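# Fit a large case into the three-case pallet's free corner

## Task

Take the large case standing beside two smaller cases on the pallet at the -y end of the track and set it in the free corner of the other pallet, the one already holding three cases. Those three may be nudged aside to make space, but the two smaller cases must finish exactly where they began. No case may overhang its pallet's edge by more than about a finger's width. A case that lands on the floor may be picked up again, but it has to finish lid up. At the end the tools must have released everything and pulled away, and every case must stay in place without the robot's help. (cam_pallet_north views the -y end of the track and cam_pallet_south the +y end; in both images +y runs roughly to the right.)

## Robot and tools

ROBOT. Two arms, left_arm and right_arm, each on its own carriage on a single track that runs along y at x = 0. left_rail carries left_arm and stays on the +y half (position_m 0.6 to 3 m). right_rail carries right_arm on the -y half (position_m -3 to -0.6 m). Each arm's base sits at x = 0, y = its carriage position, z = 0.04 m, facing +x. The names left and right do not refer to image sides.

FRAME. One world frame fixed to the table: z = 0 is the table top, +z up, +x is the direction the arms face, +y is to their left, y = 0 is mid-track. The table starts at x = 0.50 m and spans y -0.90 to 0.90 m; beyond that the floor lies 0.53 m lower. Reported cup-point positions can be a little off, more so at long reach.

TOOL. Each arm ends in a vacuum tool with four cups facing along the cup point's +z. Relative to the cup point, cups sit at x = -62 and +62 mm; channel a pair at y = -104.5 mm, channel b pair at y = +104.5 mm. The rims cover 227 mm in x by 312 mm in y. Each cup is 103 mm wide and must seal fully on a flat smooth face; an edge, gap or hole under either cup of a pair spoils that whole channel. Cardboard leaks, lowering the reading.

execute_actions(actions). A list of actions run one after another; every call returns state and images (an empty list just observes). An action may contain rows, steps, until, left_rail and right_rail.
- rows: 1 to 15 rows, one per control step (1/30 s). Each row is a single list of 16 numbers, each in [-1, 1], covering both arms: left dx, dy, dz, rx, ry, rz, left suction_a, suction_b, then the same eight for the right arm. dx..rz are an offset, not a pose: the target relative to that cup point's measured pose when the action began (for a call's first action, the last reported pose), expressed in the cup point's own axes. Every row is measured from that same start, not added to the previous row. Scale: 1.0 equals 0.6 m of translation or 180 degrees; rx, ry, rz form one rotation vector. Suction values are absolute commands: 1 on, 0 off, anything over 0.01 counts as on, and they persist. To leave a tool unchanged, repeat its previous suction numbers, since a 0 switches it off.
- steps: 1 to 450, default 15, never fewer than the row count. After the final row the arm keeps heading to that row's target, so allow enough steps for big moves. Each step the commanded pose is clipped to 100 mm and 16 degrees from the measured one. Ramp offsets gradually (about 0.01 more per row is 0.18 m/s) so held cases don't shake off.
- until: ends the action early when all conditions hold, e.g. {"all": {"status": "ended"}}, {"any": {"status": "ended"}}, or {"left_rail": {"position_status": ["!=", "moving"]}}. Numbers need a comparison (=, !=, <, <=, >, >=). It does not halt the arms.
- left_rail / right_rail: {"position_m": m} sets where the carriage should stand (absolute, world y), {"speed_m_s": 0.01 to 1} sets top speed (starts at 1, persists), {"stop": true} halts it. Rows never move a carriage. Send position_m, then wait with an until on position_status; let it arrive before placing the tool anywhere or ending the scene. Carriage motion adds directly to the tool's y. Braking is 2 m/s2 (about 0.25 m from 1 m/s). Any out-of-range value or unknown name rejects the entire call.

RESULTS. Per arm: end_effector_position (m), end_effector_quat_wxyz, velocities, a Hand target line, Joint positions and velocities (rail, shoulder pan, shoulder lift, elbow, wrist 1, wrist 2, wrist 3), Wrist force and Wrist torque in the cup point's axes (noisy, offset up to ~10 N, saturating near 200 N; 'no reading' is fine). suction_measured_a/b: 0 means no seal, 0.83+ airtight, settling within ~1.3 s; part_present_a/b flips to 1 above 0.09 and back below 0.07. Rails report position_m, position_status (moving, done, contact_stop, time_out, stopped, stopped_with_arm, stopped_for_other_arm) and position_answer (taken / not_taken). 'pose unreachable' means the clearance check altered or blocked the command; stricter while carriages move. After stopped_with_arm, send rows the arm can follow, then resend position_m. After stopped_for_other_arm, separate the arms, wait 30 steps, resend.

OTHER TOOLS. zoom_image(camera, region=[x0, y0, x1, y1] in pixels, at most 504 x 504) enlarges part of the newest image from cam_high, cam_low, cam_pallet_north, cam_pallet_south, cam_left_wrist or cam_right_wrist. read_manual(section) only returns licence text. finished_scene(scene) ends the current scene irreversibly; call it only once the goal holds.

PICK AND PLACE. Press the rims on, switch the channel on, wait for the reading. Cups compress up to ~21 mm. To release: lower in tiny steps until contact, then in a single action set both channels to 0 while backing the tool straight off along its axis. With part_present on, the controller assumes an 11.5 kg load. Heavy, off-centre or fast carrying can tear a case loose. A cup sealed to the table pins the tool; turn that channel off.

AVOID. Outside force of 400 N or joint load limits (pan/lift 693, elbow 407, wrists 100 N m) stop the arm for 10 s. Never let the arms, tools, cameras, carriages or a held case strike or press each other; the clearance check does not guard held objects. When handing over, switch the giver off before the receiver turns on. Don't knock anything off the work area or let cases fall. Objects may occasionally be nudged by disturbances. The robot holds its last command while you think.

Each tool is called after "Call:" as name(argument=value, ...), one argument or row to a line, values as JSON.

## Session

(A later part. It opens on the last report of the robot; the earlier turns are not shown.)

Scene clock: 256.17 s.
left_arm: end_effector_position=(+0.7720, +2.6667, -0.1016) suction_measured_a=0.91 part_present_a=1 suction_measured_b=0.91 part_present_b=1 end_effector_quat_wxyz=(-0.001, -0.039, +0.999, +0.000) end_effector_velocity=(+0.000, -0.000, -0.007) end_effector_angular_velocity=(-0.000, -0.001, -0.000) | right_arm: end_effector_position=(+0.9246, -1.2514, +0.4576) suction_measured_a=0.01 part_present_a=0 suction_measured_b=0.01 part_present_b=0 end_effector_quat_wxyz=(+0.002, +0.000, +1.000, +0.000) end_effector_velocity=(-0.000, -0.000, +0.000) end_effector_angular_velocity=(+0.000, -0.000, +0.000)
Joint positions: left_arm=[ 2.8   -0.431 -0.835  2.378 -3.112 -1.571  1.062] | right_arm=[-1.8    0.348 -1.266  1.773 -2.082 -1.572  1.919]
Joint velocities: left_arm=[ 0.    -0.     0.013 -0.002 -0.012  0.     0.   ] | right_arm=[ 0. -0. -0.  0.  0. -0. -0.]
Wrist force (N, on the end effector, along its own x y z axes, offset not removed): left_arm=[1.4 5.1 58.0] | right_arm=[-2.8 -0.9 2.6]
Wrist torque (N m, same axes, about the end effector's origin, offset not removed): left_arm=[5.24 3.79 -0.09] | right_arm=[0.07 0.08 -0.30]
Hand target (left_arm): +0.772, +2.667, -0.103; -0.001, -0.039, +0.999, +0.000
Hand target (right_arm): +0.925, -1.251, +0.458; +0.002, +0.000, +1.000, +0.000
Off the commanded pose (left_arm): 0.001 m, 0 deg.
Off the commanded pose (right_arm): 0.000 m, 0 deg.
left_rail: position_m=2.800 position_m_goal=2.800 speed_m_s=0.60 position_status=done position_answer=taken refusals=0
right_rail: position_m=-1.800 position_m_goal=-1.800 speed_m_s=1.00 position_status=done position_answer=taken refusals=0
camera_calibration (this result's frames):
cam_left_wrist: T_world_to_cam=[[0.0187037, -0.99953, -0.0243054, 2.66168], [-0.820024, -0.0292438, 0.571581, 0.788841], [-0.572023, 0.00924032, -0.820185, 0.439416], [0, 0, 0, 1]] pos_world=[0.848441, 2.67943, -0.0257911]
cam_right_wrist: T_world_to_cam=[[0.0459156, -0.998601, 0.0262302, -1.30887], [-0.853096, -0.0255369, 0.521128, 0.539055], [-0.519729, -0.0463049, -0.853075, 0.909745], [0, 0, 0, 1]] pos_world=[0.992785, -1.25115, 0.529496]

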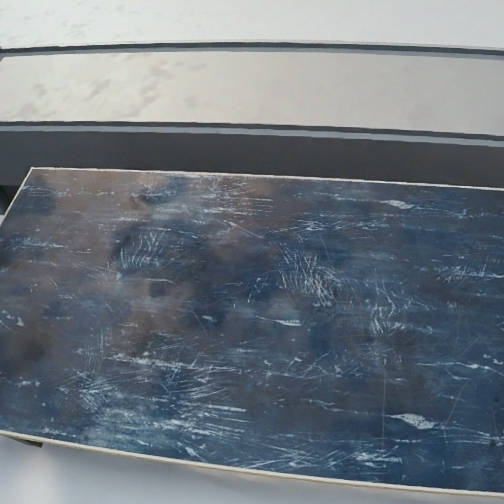

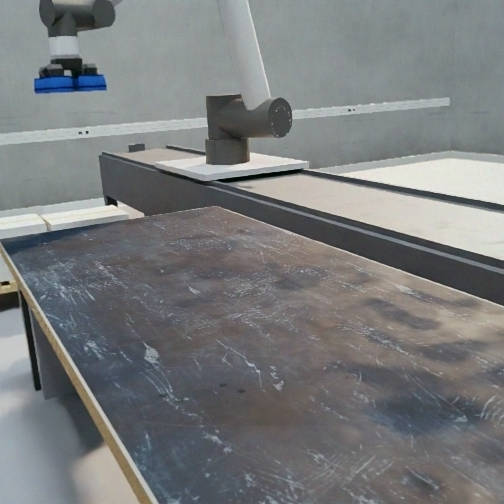

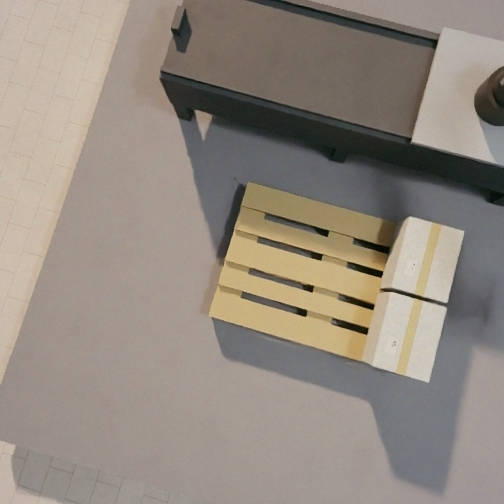

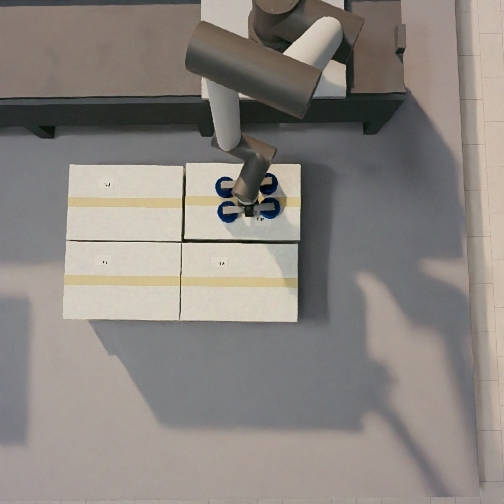

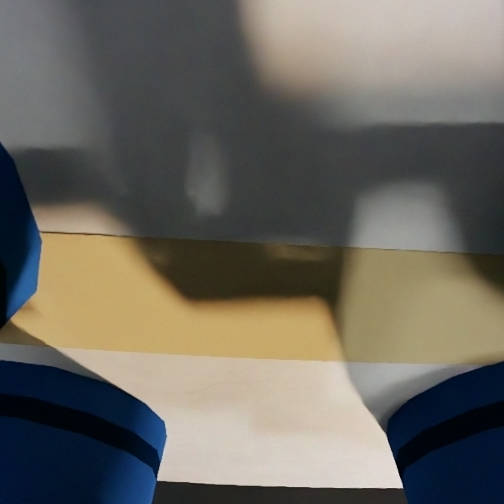

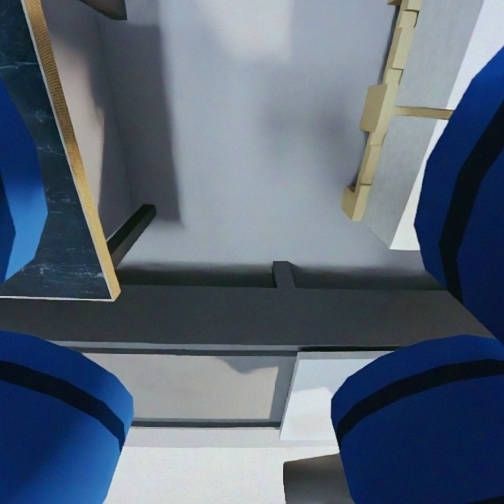

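Shift +x 8 mm, −y 6 mm, lower a little more.

Call:
execute_actions(
  actions=[
    {"rows":[[-0.013,-0.01,0,0,0,0,1,1,0,0,0,0,0,0,0,0]],"steps":10},
    {"rows":[[0,0,0.004,0,0,0,1,1,0,0,0,0,0,0,0,0],[0,0,0.008,0,0,0,1,1,0,0,0,0,0,0,0,0]],"steps":12},
  ],
)

Scene clock: 263.10 s.
left_arm: end_effector_position=(+0.7795, +2.6617, -0.1062) suction_measured_a=0.91 part_present_a=1 suction_measured_b=0.91 part_present_b=1 end_effector_quat_wxyz=(-0.001, -0.039, +0.999, +0.000) end_effector_velocity=(-0.000, +0.000, -0.003) end_effector_angular_velocity=(-0.000, -0.000, +0.000) | right_arm: end_effector_position=(+0.9246, -1.2514, +0.4576) suction_measured_a=0.01 part_present_a=0 suction_measured_b=0.01 part_present_b=0 end_effector_quat_wxyz=(+0.002, +0.000, +1.000, +0.000) end_effector_velocity=(-0.000, +0.000, +0.000) end_effector_angular_velocity=(+0.000, -0.000, +0.000)
Joint positions: left_arm=[ 2.8   -0.432 -0.827  2.366 -3.108 -1.571  1.061] | right_arm=[-1.8    0.348 -1.266  1.773 -2.082 -1.572  1.919]
Joint velocities: left_arm=[ 0.     0.     0.005 -0.    -0.004  0.     0.   ] | right_arm=[ 0.  0. -0. -0.  0. -0. -0.]
Wrist force (N, on the end effector, along its own x y z axes, offset not removed): left_arm=[2.0 -2.9 58.9] | right_arm=[-4.4 -0.8 0.4]
Wrist torque (N m, same axes, about the end effector's origin, offset not removed): left_arm=[4.04 3.84 -0.07] | right_arm=[0.05 0.37 -0.22]
Hand target (left_arm): +0.779, +2.662, -0.107; -0.001, -0.039, +0.999, +0.000
Hand target (right_arm): +0.925, -1.251, +0.458; +0.002, +0.000, +1.000, +0.000
Off the commanded pose (left_arm): 0.000 m, 0 deg.
Off the commanded pose (right_arm): 0.000 m, 0 deg.
left_rail: position_m=2.800 position_m_goal=2.800 speed_m_s=0.60 position_status=done position_answer=taken refusals=0
right_rail: position_m=-1.800 position_m_goal=-1.800 speed_m_s=1.00 position_status=done position_answer=taken refusals=0
camera_calibration (this result's frames):
cam_left_wrist: T_world_to_cam=[[0.0186072, -0.999534, -0.0242109, 2.6566], [-0.820036, -0.0291104, 0.571571, 0.797068], [-0.572009, 0.00921846, -0.820195, 0.439984], [0, 0, 0, 1]] pos_world=[0.855867, 2.67451, -0.0303897]
cam_right_wrist: T_world_to_cam=[[0.0459156, -0.998601, 0.0262304, -1.30887], [-0.853096, -0.0255368, 0.521129, 0.539055], [-0.51973, -0.046305, -0.853075, 0.909745], [0, 0, 0, 1]] pos_world=[0.992784, -1.25115, 0.529496]

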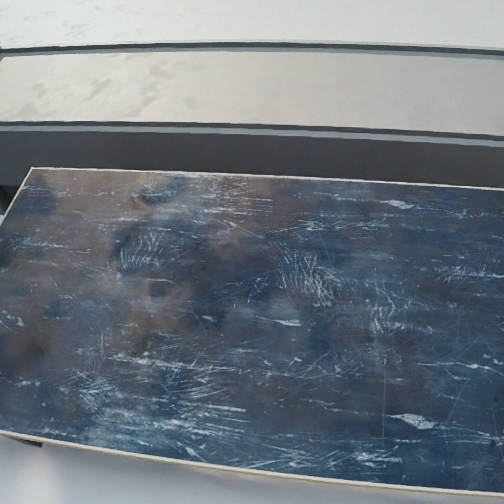

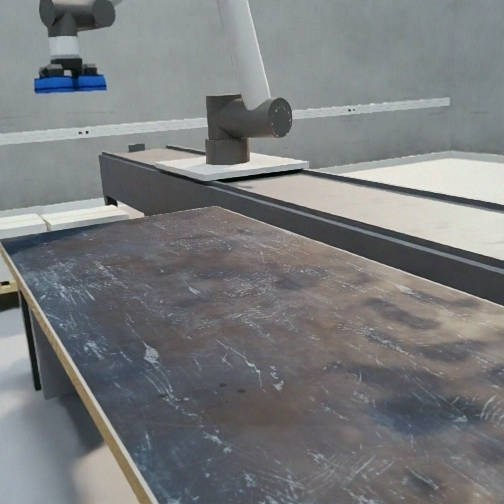

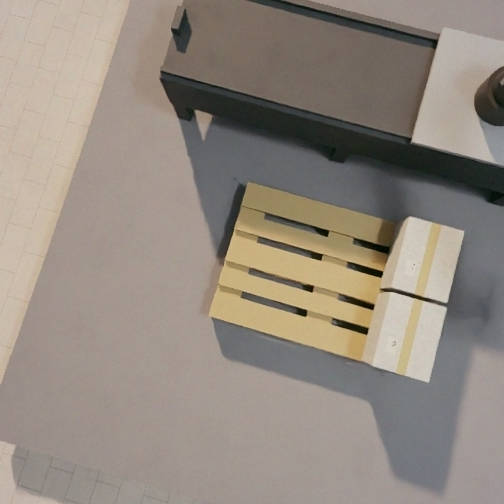

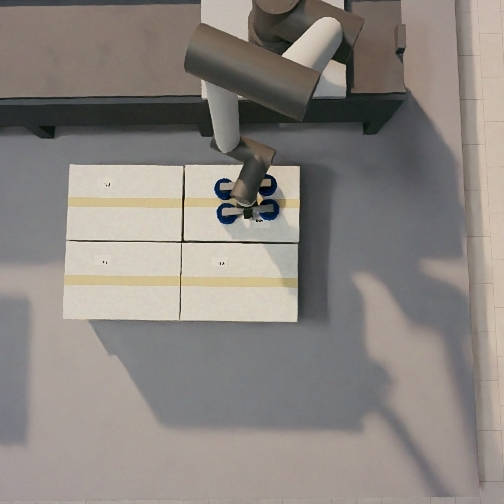

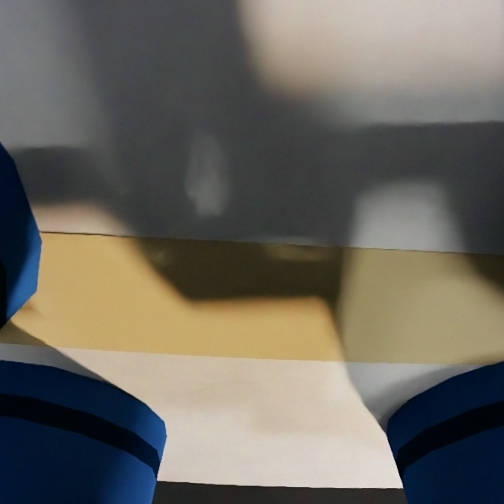

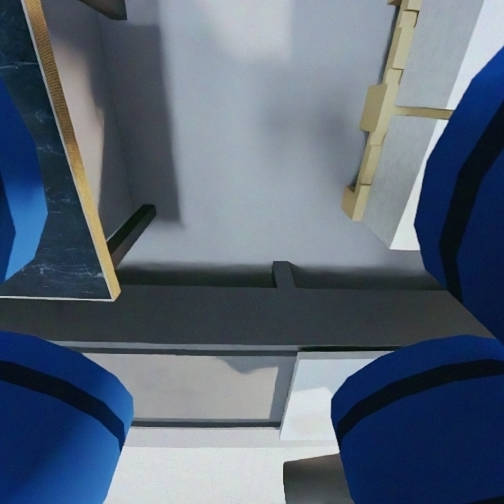

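Call:
execute_actions(
  actions=[
    {"rows":[[0,0,0.003,0,0,0,1,1,0,0,0,0,0,0,0,0],[0,0,0.006,0,0,0,1,1,0,0,0,0,0,0,0,0]],"steps":12},
  ],
)

Scene clock: 267.67 s.
left_arm: end_effector_position=(+0.7794, +2.6618, -0.1096) suction_measured_a=0.91 part_present_a=1 suction_measured_b=0.91 part_present_b=1 end_effector_quat_wxyz=(-0.001, -0.039, +0.999, +0.000) end_effector_velocity=(+0.000, -0.000, -0.002) end_effector_angular_velocity=(-0.000, -0.000, -0.000) | right_arm: end_effector_position=(+0.9246, -1.2514, +0.4576) suction_measured_a=0.01 part_present_a=0 suction_measured_b=0.01 part_present_b=0 end_effector_quat_wxyz=(+0.002, +0.000, +1.000, +0.000) end_effector_velocity=(-0.000, -0.000, +0.000) end_effector_angular_velocity=(+0.000, -0.000, -0.000)
Joint positions: left_arm=[ 2.8   -0.432 -0.821  2.365 -3.113 -1.571  1.061] | right_arm=[-1.8    0.348 -1.266  1.773 -2.082 -1.572  1.919]
Joint velocities: left_arm=[ 0.    -0.     0.003 -0.    -0.003 -0.     0.   ] | right_arm=[ 0.  0. -0.  0. -0. -0.  0.]
Wrist force (N, on the end effector, along its own x y z axes, offset not removed): left_arm=[-1.6 -1.3 56.2] | right_arm=[-3.5 -1.3 2.5]
Wrist torque (N m, same axes, about the end effector's origin, offset not removed): left_arm=[4.18 4.28 -0.03] | right_arm=[0.00 0.18 -0.33]
Hand target (left_arm): +0.779, +2.662, -0.110; -0.001, -0.039, +0.999, +0.000
Hand target (right_arm): +0.925, -1.251, +0.458; +0.002, +0.000, +1.000, +0.000
Off the commanded pose (left_arm): 0.000 m, 0 deg.
Off the commanded pose (right_arm): 0.000 m, 0 deg.
left_rail: position_m=2.800 position_m_goal=2.800 speed_m_s=0.60 position_status=done position_answer=taken refusals=0
right_rail: position_m=-1.800 position_m_goal=-1.800 speed_m_s=1.00 position_status=done position_answer=taken refusals=0
camera_calibration (this result's frames):
cam_left_wrist: T_world_to_cam=[[0.018574, -0.999534, -0.024216, 2.65658], [-0.820031, -0.0290862, 0.57158, 0.798933], [-0.572018, 0.00924136, -0.820189, 0.437151], [0, 0, 0, 1]] pos_world=[0.855864, 2.67454, -0.0337755]
cam_right_wrist: T_world_to_cam=[[0.0459156, -0.998601, 0.0262302, -1.30887], [-0.853096, -0.0255369, 0.521128, 0.539055], [-0.519729, -0.0463048, -0.853075, 0.909745], [0, 0, 0, 1]] pos_world=[0.992785, -1.25115, 0.529496]

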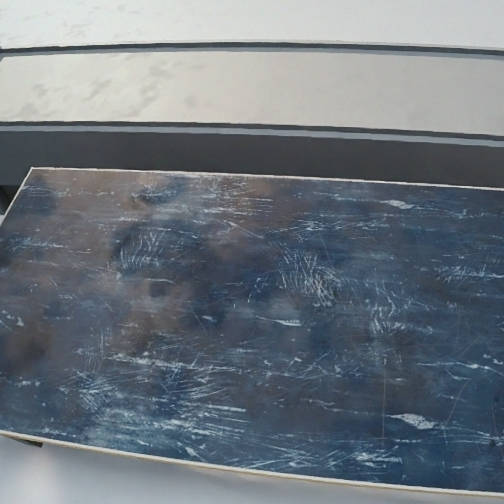

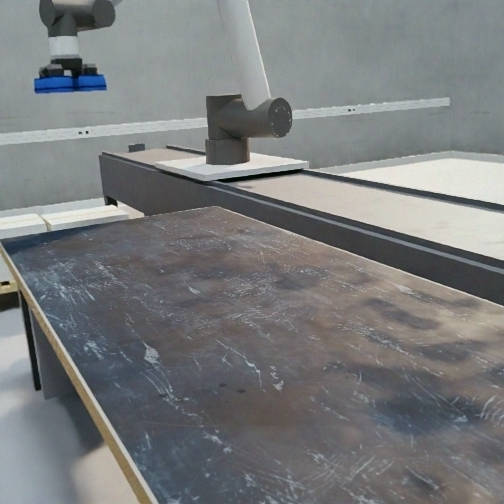

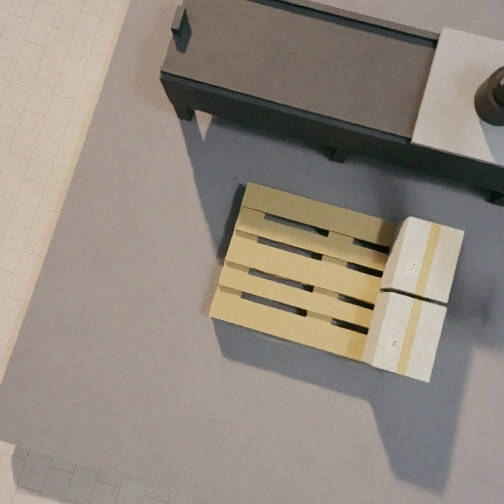

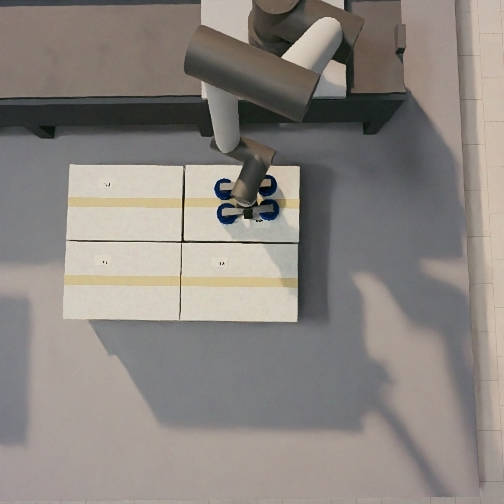

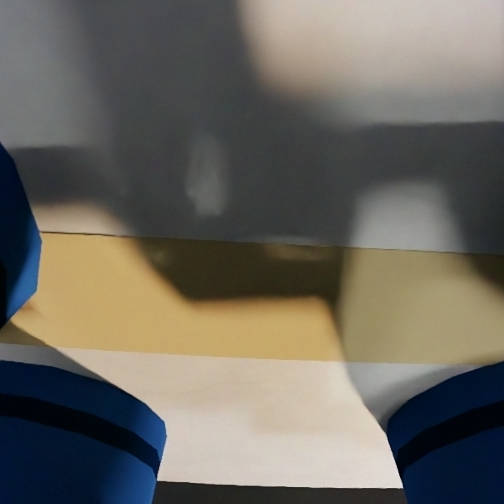

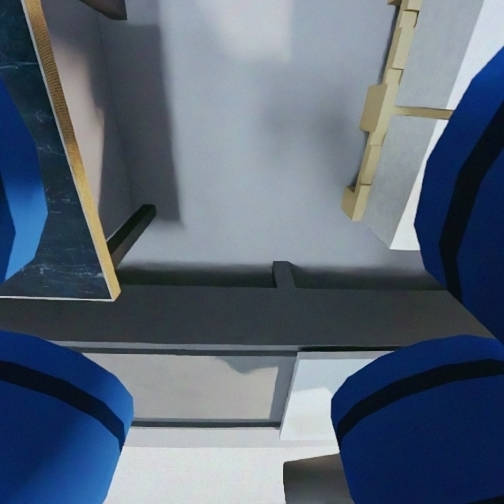

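Call:
execute_actions(
  actions=[
    {"rows":[[0,0,0.002,0,0,0,1,1,0,0,0,0,0,0,0,0],[0,0,0.004,0,0,0,1,1,0,0,0,0,0,0,0,0]],"steps":12},
  ],
)

Scene clock: 275.27 s.
left_arm: end_effector_position=(+0.7796, +2.6617, -0.1116) suction_measured_a=0.91 part_present_a=1 suction_measured_b=0.91 part_present_b=1 end_effector_quat_wxyz=(-0.001, -0.039, +0.999, +0.000) end_effector_velocity=(-0.000, +0.000, -0.001) end_effector_angular_velocity=(+0.000, +0.000, +0.000) | right_arm: end_effector_position=(+0.9246, -1.2514, +0.4576) suction_measured_a=0.01 part_present_a=0 suction_measured_b=0.01 part_present_b=0 end_effector_quat_wxyz=(+0.002, +0.000, +1.000, +0.000) end_effector_velocity=(+0.000, +0.000, -0.000) end_effector_angular_velocity=(-0.000, +0.000, -0.000)
Joint positions: left_arm=[ 2.8   -0.432 -0.818  2.365 -3.117 -1.571  1.061] | right_arm=[-1.8    0.348 -1.266  1.773 -2.082 -1.572  1.919]
Joint velocities: left_arm=[ 0.    -0.     0.002 -0.    -0.001 -0.    -0.   ] | right_arm=[ 0.  0.  0. -0.  0. -0.  0.]
Wrist force (N, on the end effector, along its own x y z axes, offset not removed): left_arm=[32.3 7.7 -57.1] | right_arm=[-3.3 -0.9 1.3]
Wrist torque (N m, same axes, about the end effector's origin, offset not removed): left_arm=[2.26 -8.30 -0.53] | right_arm=[0.01 0.23 -0.23]
Hand target (left_arm): +0.779, +2.662, -0.112; -0.001, -0.039, +0.999, +0.000
Hand target (right_arm): +0.925, -1.251, +0.458; +0.002, +0.000, +1.000, +0.000
Off the commanded pose (left_arm): 0.000 m, 0 deg.
Off the commanded pose (right_arm): 0.000 m, 0 deg.
left_rail: position_m=2.800 position_m_goal=2.800 speed_m_s=0.60 position_status=done position_answer=taken refusals=0
right_rail: position_m=-1.800 position_m_goal=-1.800 speed_m_s=1.00 position_status=done position_answer=taken refusals=0
camera_calibration (this result's frames):
cam_left_wrist: T_world_to_cam=[[0.0186205, -0.99954, -0.0239439, 2.65643], [-0.820354, -0.0289636, 0.571122, 0.800089], [-0.571553, 0.00900792, -0.820516, 0.435818], [0, 0, 0, 1]] pos_world=[0.855985, 2.67446, -0.0357482]
cam_right_wrist: T_world_to_cam=[[0.0459157, -0.998601, 0.0262303, -1.30887], [-0.853096, -0.0255368, 0.521129, 0.539055], [-0.51973, -0.046305, -0.853075, 0.909745], [0, 0, 0, 1]] pos_world=[0.992784, -1.25115, 0.529496]

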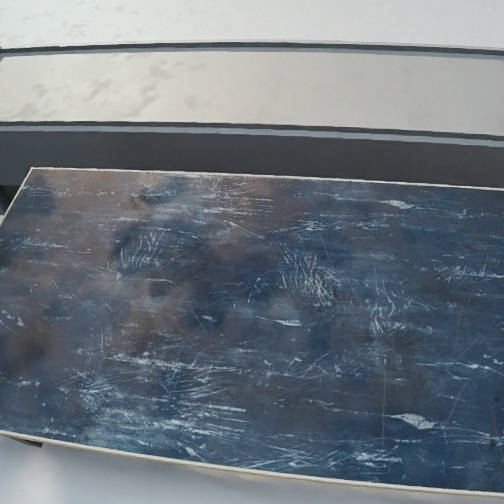

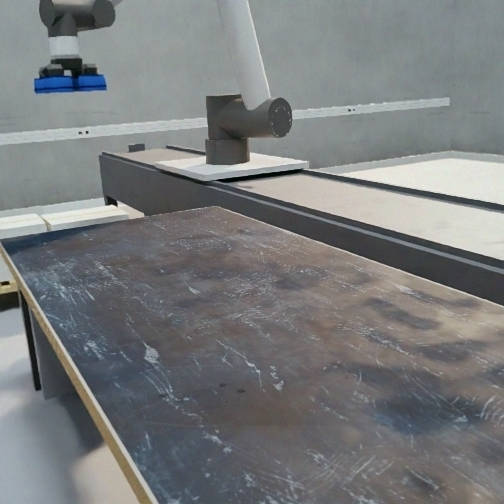

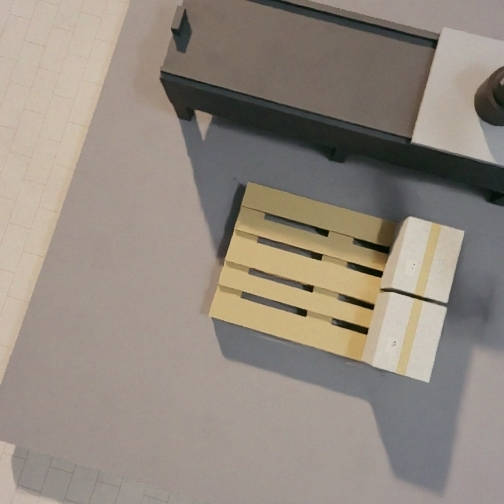

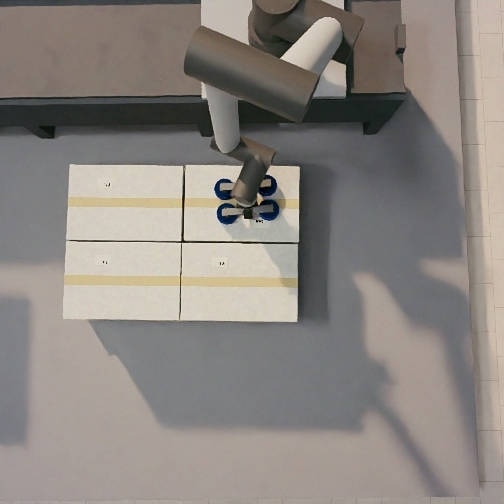

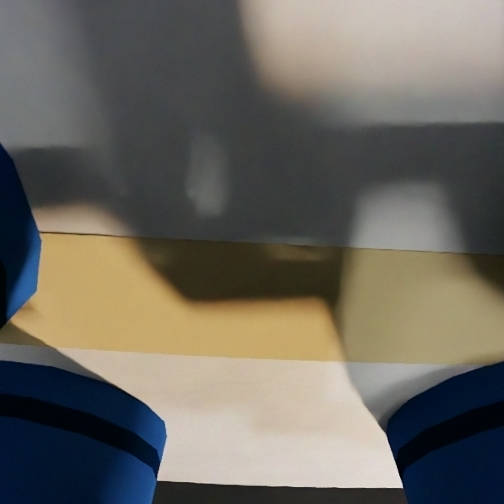

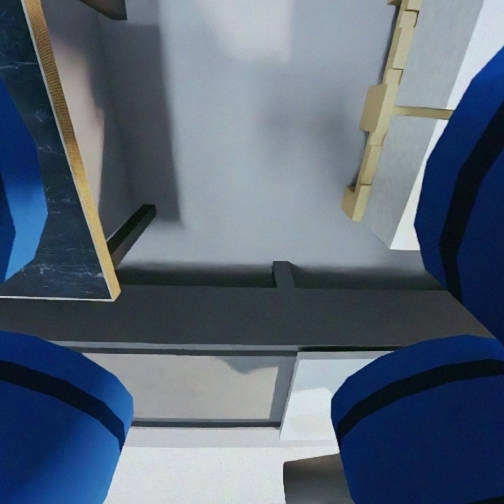

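Call:
execute_actions(
  actions=[
    {"rows":[[0,0,-0.6,0,0,0,0,0,0,0,0,0,0,0,0,0]],"steps":45},
  ],
)

Call:
zoom_image(
  camera="cam_pallet_south",
  region=[50,110,350,340],
)

Scene clock: 280.70 s.
left_arm: end_effector_position=(+0.7801, +2.6616, +0.2480) suction_measured_a=0.00 part_present_a=0 suction_measured_b=0.00 part_present_b=0 end_effector_quat_wxyz=(-0.001, -0.039, +0.999, +0.000) end_effector_velocity=(+0.000, -0.000, +0.001) end_effector_angular_velocity=(+0.000, +0.000, -0.000) | right_arm: end_effector_position=(+0.9246, -1.2514, +0.4576) suction_measured_a=0.01 part_present_a=0 suction_measured_b=0.01 part_present_b=0 end_effector_quat_wxyz=(+0.002, +0.000, +1.000, +0.000) end_effector_velocity=(+0.000, -0.000, -0.000) end_effector_angular_velocity=(-0.000, +0.000, -0.000)
Joint positions: left_arm=[ 2.8   -0.432 -1.37   2.3   -2.5   -1.571  1.061] | right_arm=[-1.8    0.348 -1.266  1.773 -2.082 -1.572  1.919]
Joint velocities: left_arm=[ 0.    -0.    -0.001 -0.001  0.002 -0.    -0.   ] | right_arm=[ 0. -0.  0. -0.  0.  0. -0.]
Wrist force (N, on the end effector, along its own x y z axes, offset not removed): left_arm=[-2.5 4.8 -0.5] | right_arm=[-1.1 -1.0 1.7]
Wrist torque (N m, same axes, about the end effector's origin, offset not removed): left_arm=[0.01 0.39 -0.25] | right_arm=[0.04 -0.09 -0.33]
Hand target (left_arm): +0.780, +2.661, +0.248; -0.001, -0.039, +0.999, +0.000
Hand target (right_arm): +0.925, -1.251, +0.458; +0.002, +0.000, +1.000, +0.000
Off the commanded pose (left_arm): 0.000 m, 0 deg.
Off the commanded pose (right_arm): 0.000 m, 0 deg.
left_rail: position_m=2.800 position_m_goal=2.800 speed_m_s=0.60 position_status=done position_answer=taken refusals=0
right_rail: position_m=-1.800 position_m_goal=-1.800 speed_m_s=1.00 position_status=done position_answer=taken refusals=0
camera_calibration (this result's frames):
cam_left_wrist: T_world_to_cam=[[0.0186287, -0.99954, -0.0239402, 2.66493], [-0.82036, -0.0289681, 0.571114, 0.595112], [-0.571545, 0.00900048, -0.820522, 0.731251], [0, 0, 0, 1]] pos_world=[0.856504, 2.67436, 0.323929]
cam_right_wrist: T_world_to_cam=[[0.0459156, -0.998601, 0.0262302, -1.30887], [-0.853096, -0.0255368, 0.521129, 0.539055], [-0.51973, -0.0463048, -0.853075, 0.909745], [0, 0, 0, 1]] pos_world=[0.992784, -1.25115, 0.529496]

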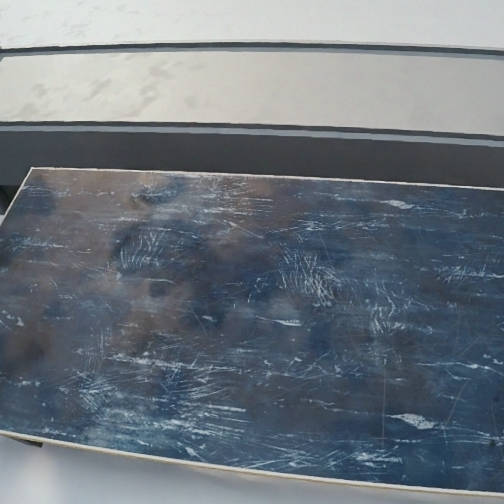

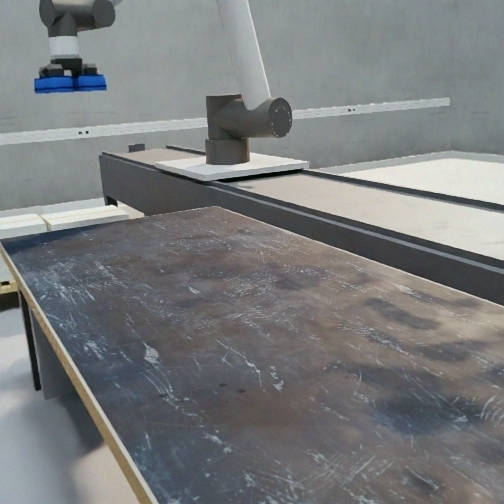

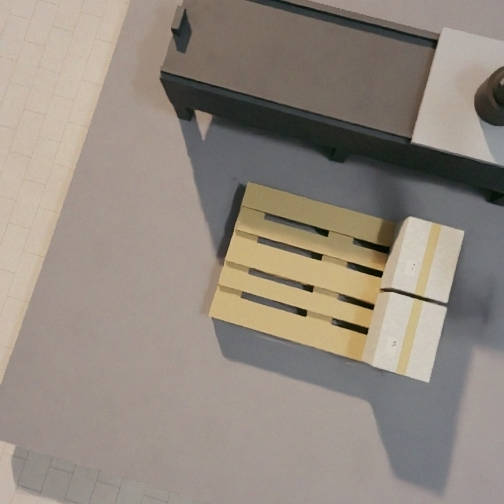

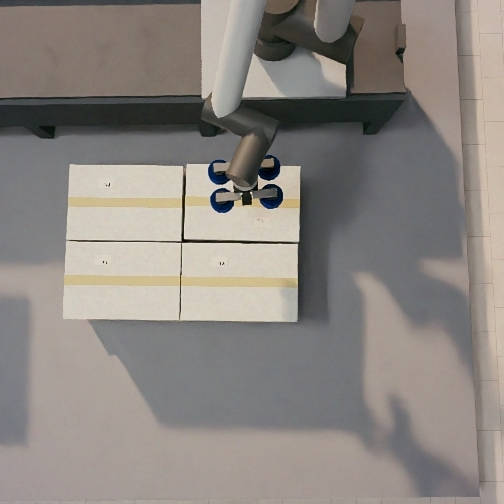

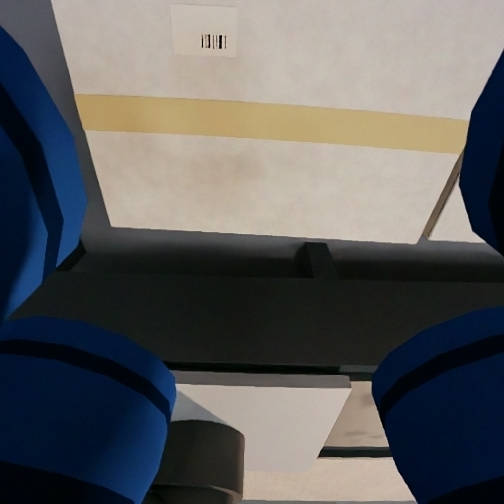

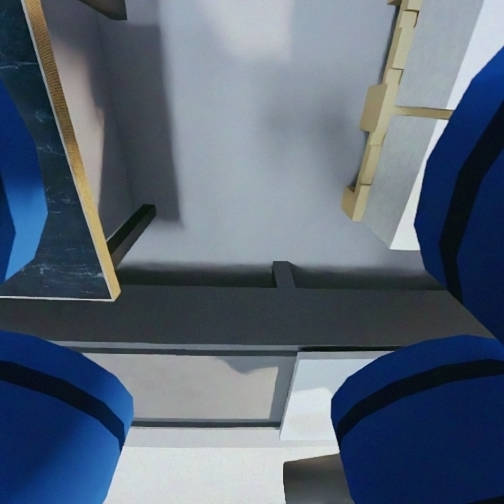

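Region (50, 110, 350, 340) of cam_pallet_south's 504x504 image, scaled by 1.680, with more detail than that image has; it fills the top 386 rows of this view, and the rest is white.

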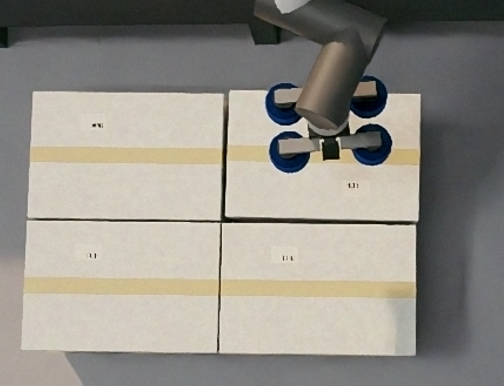

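Good.

Call:
finished_scene(
  scene=1,
)

The scene is finished: the task was done.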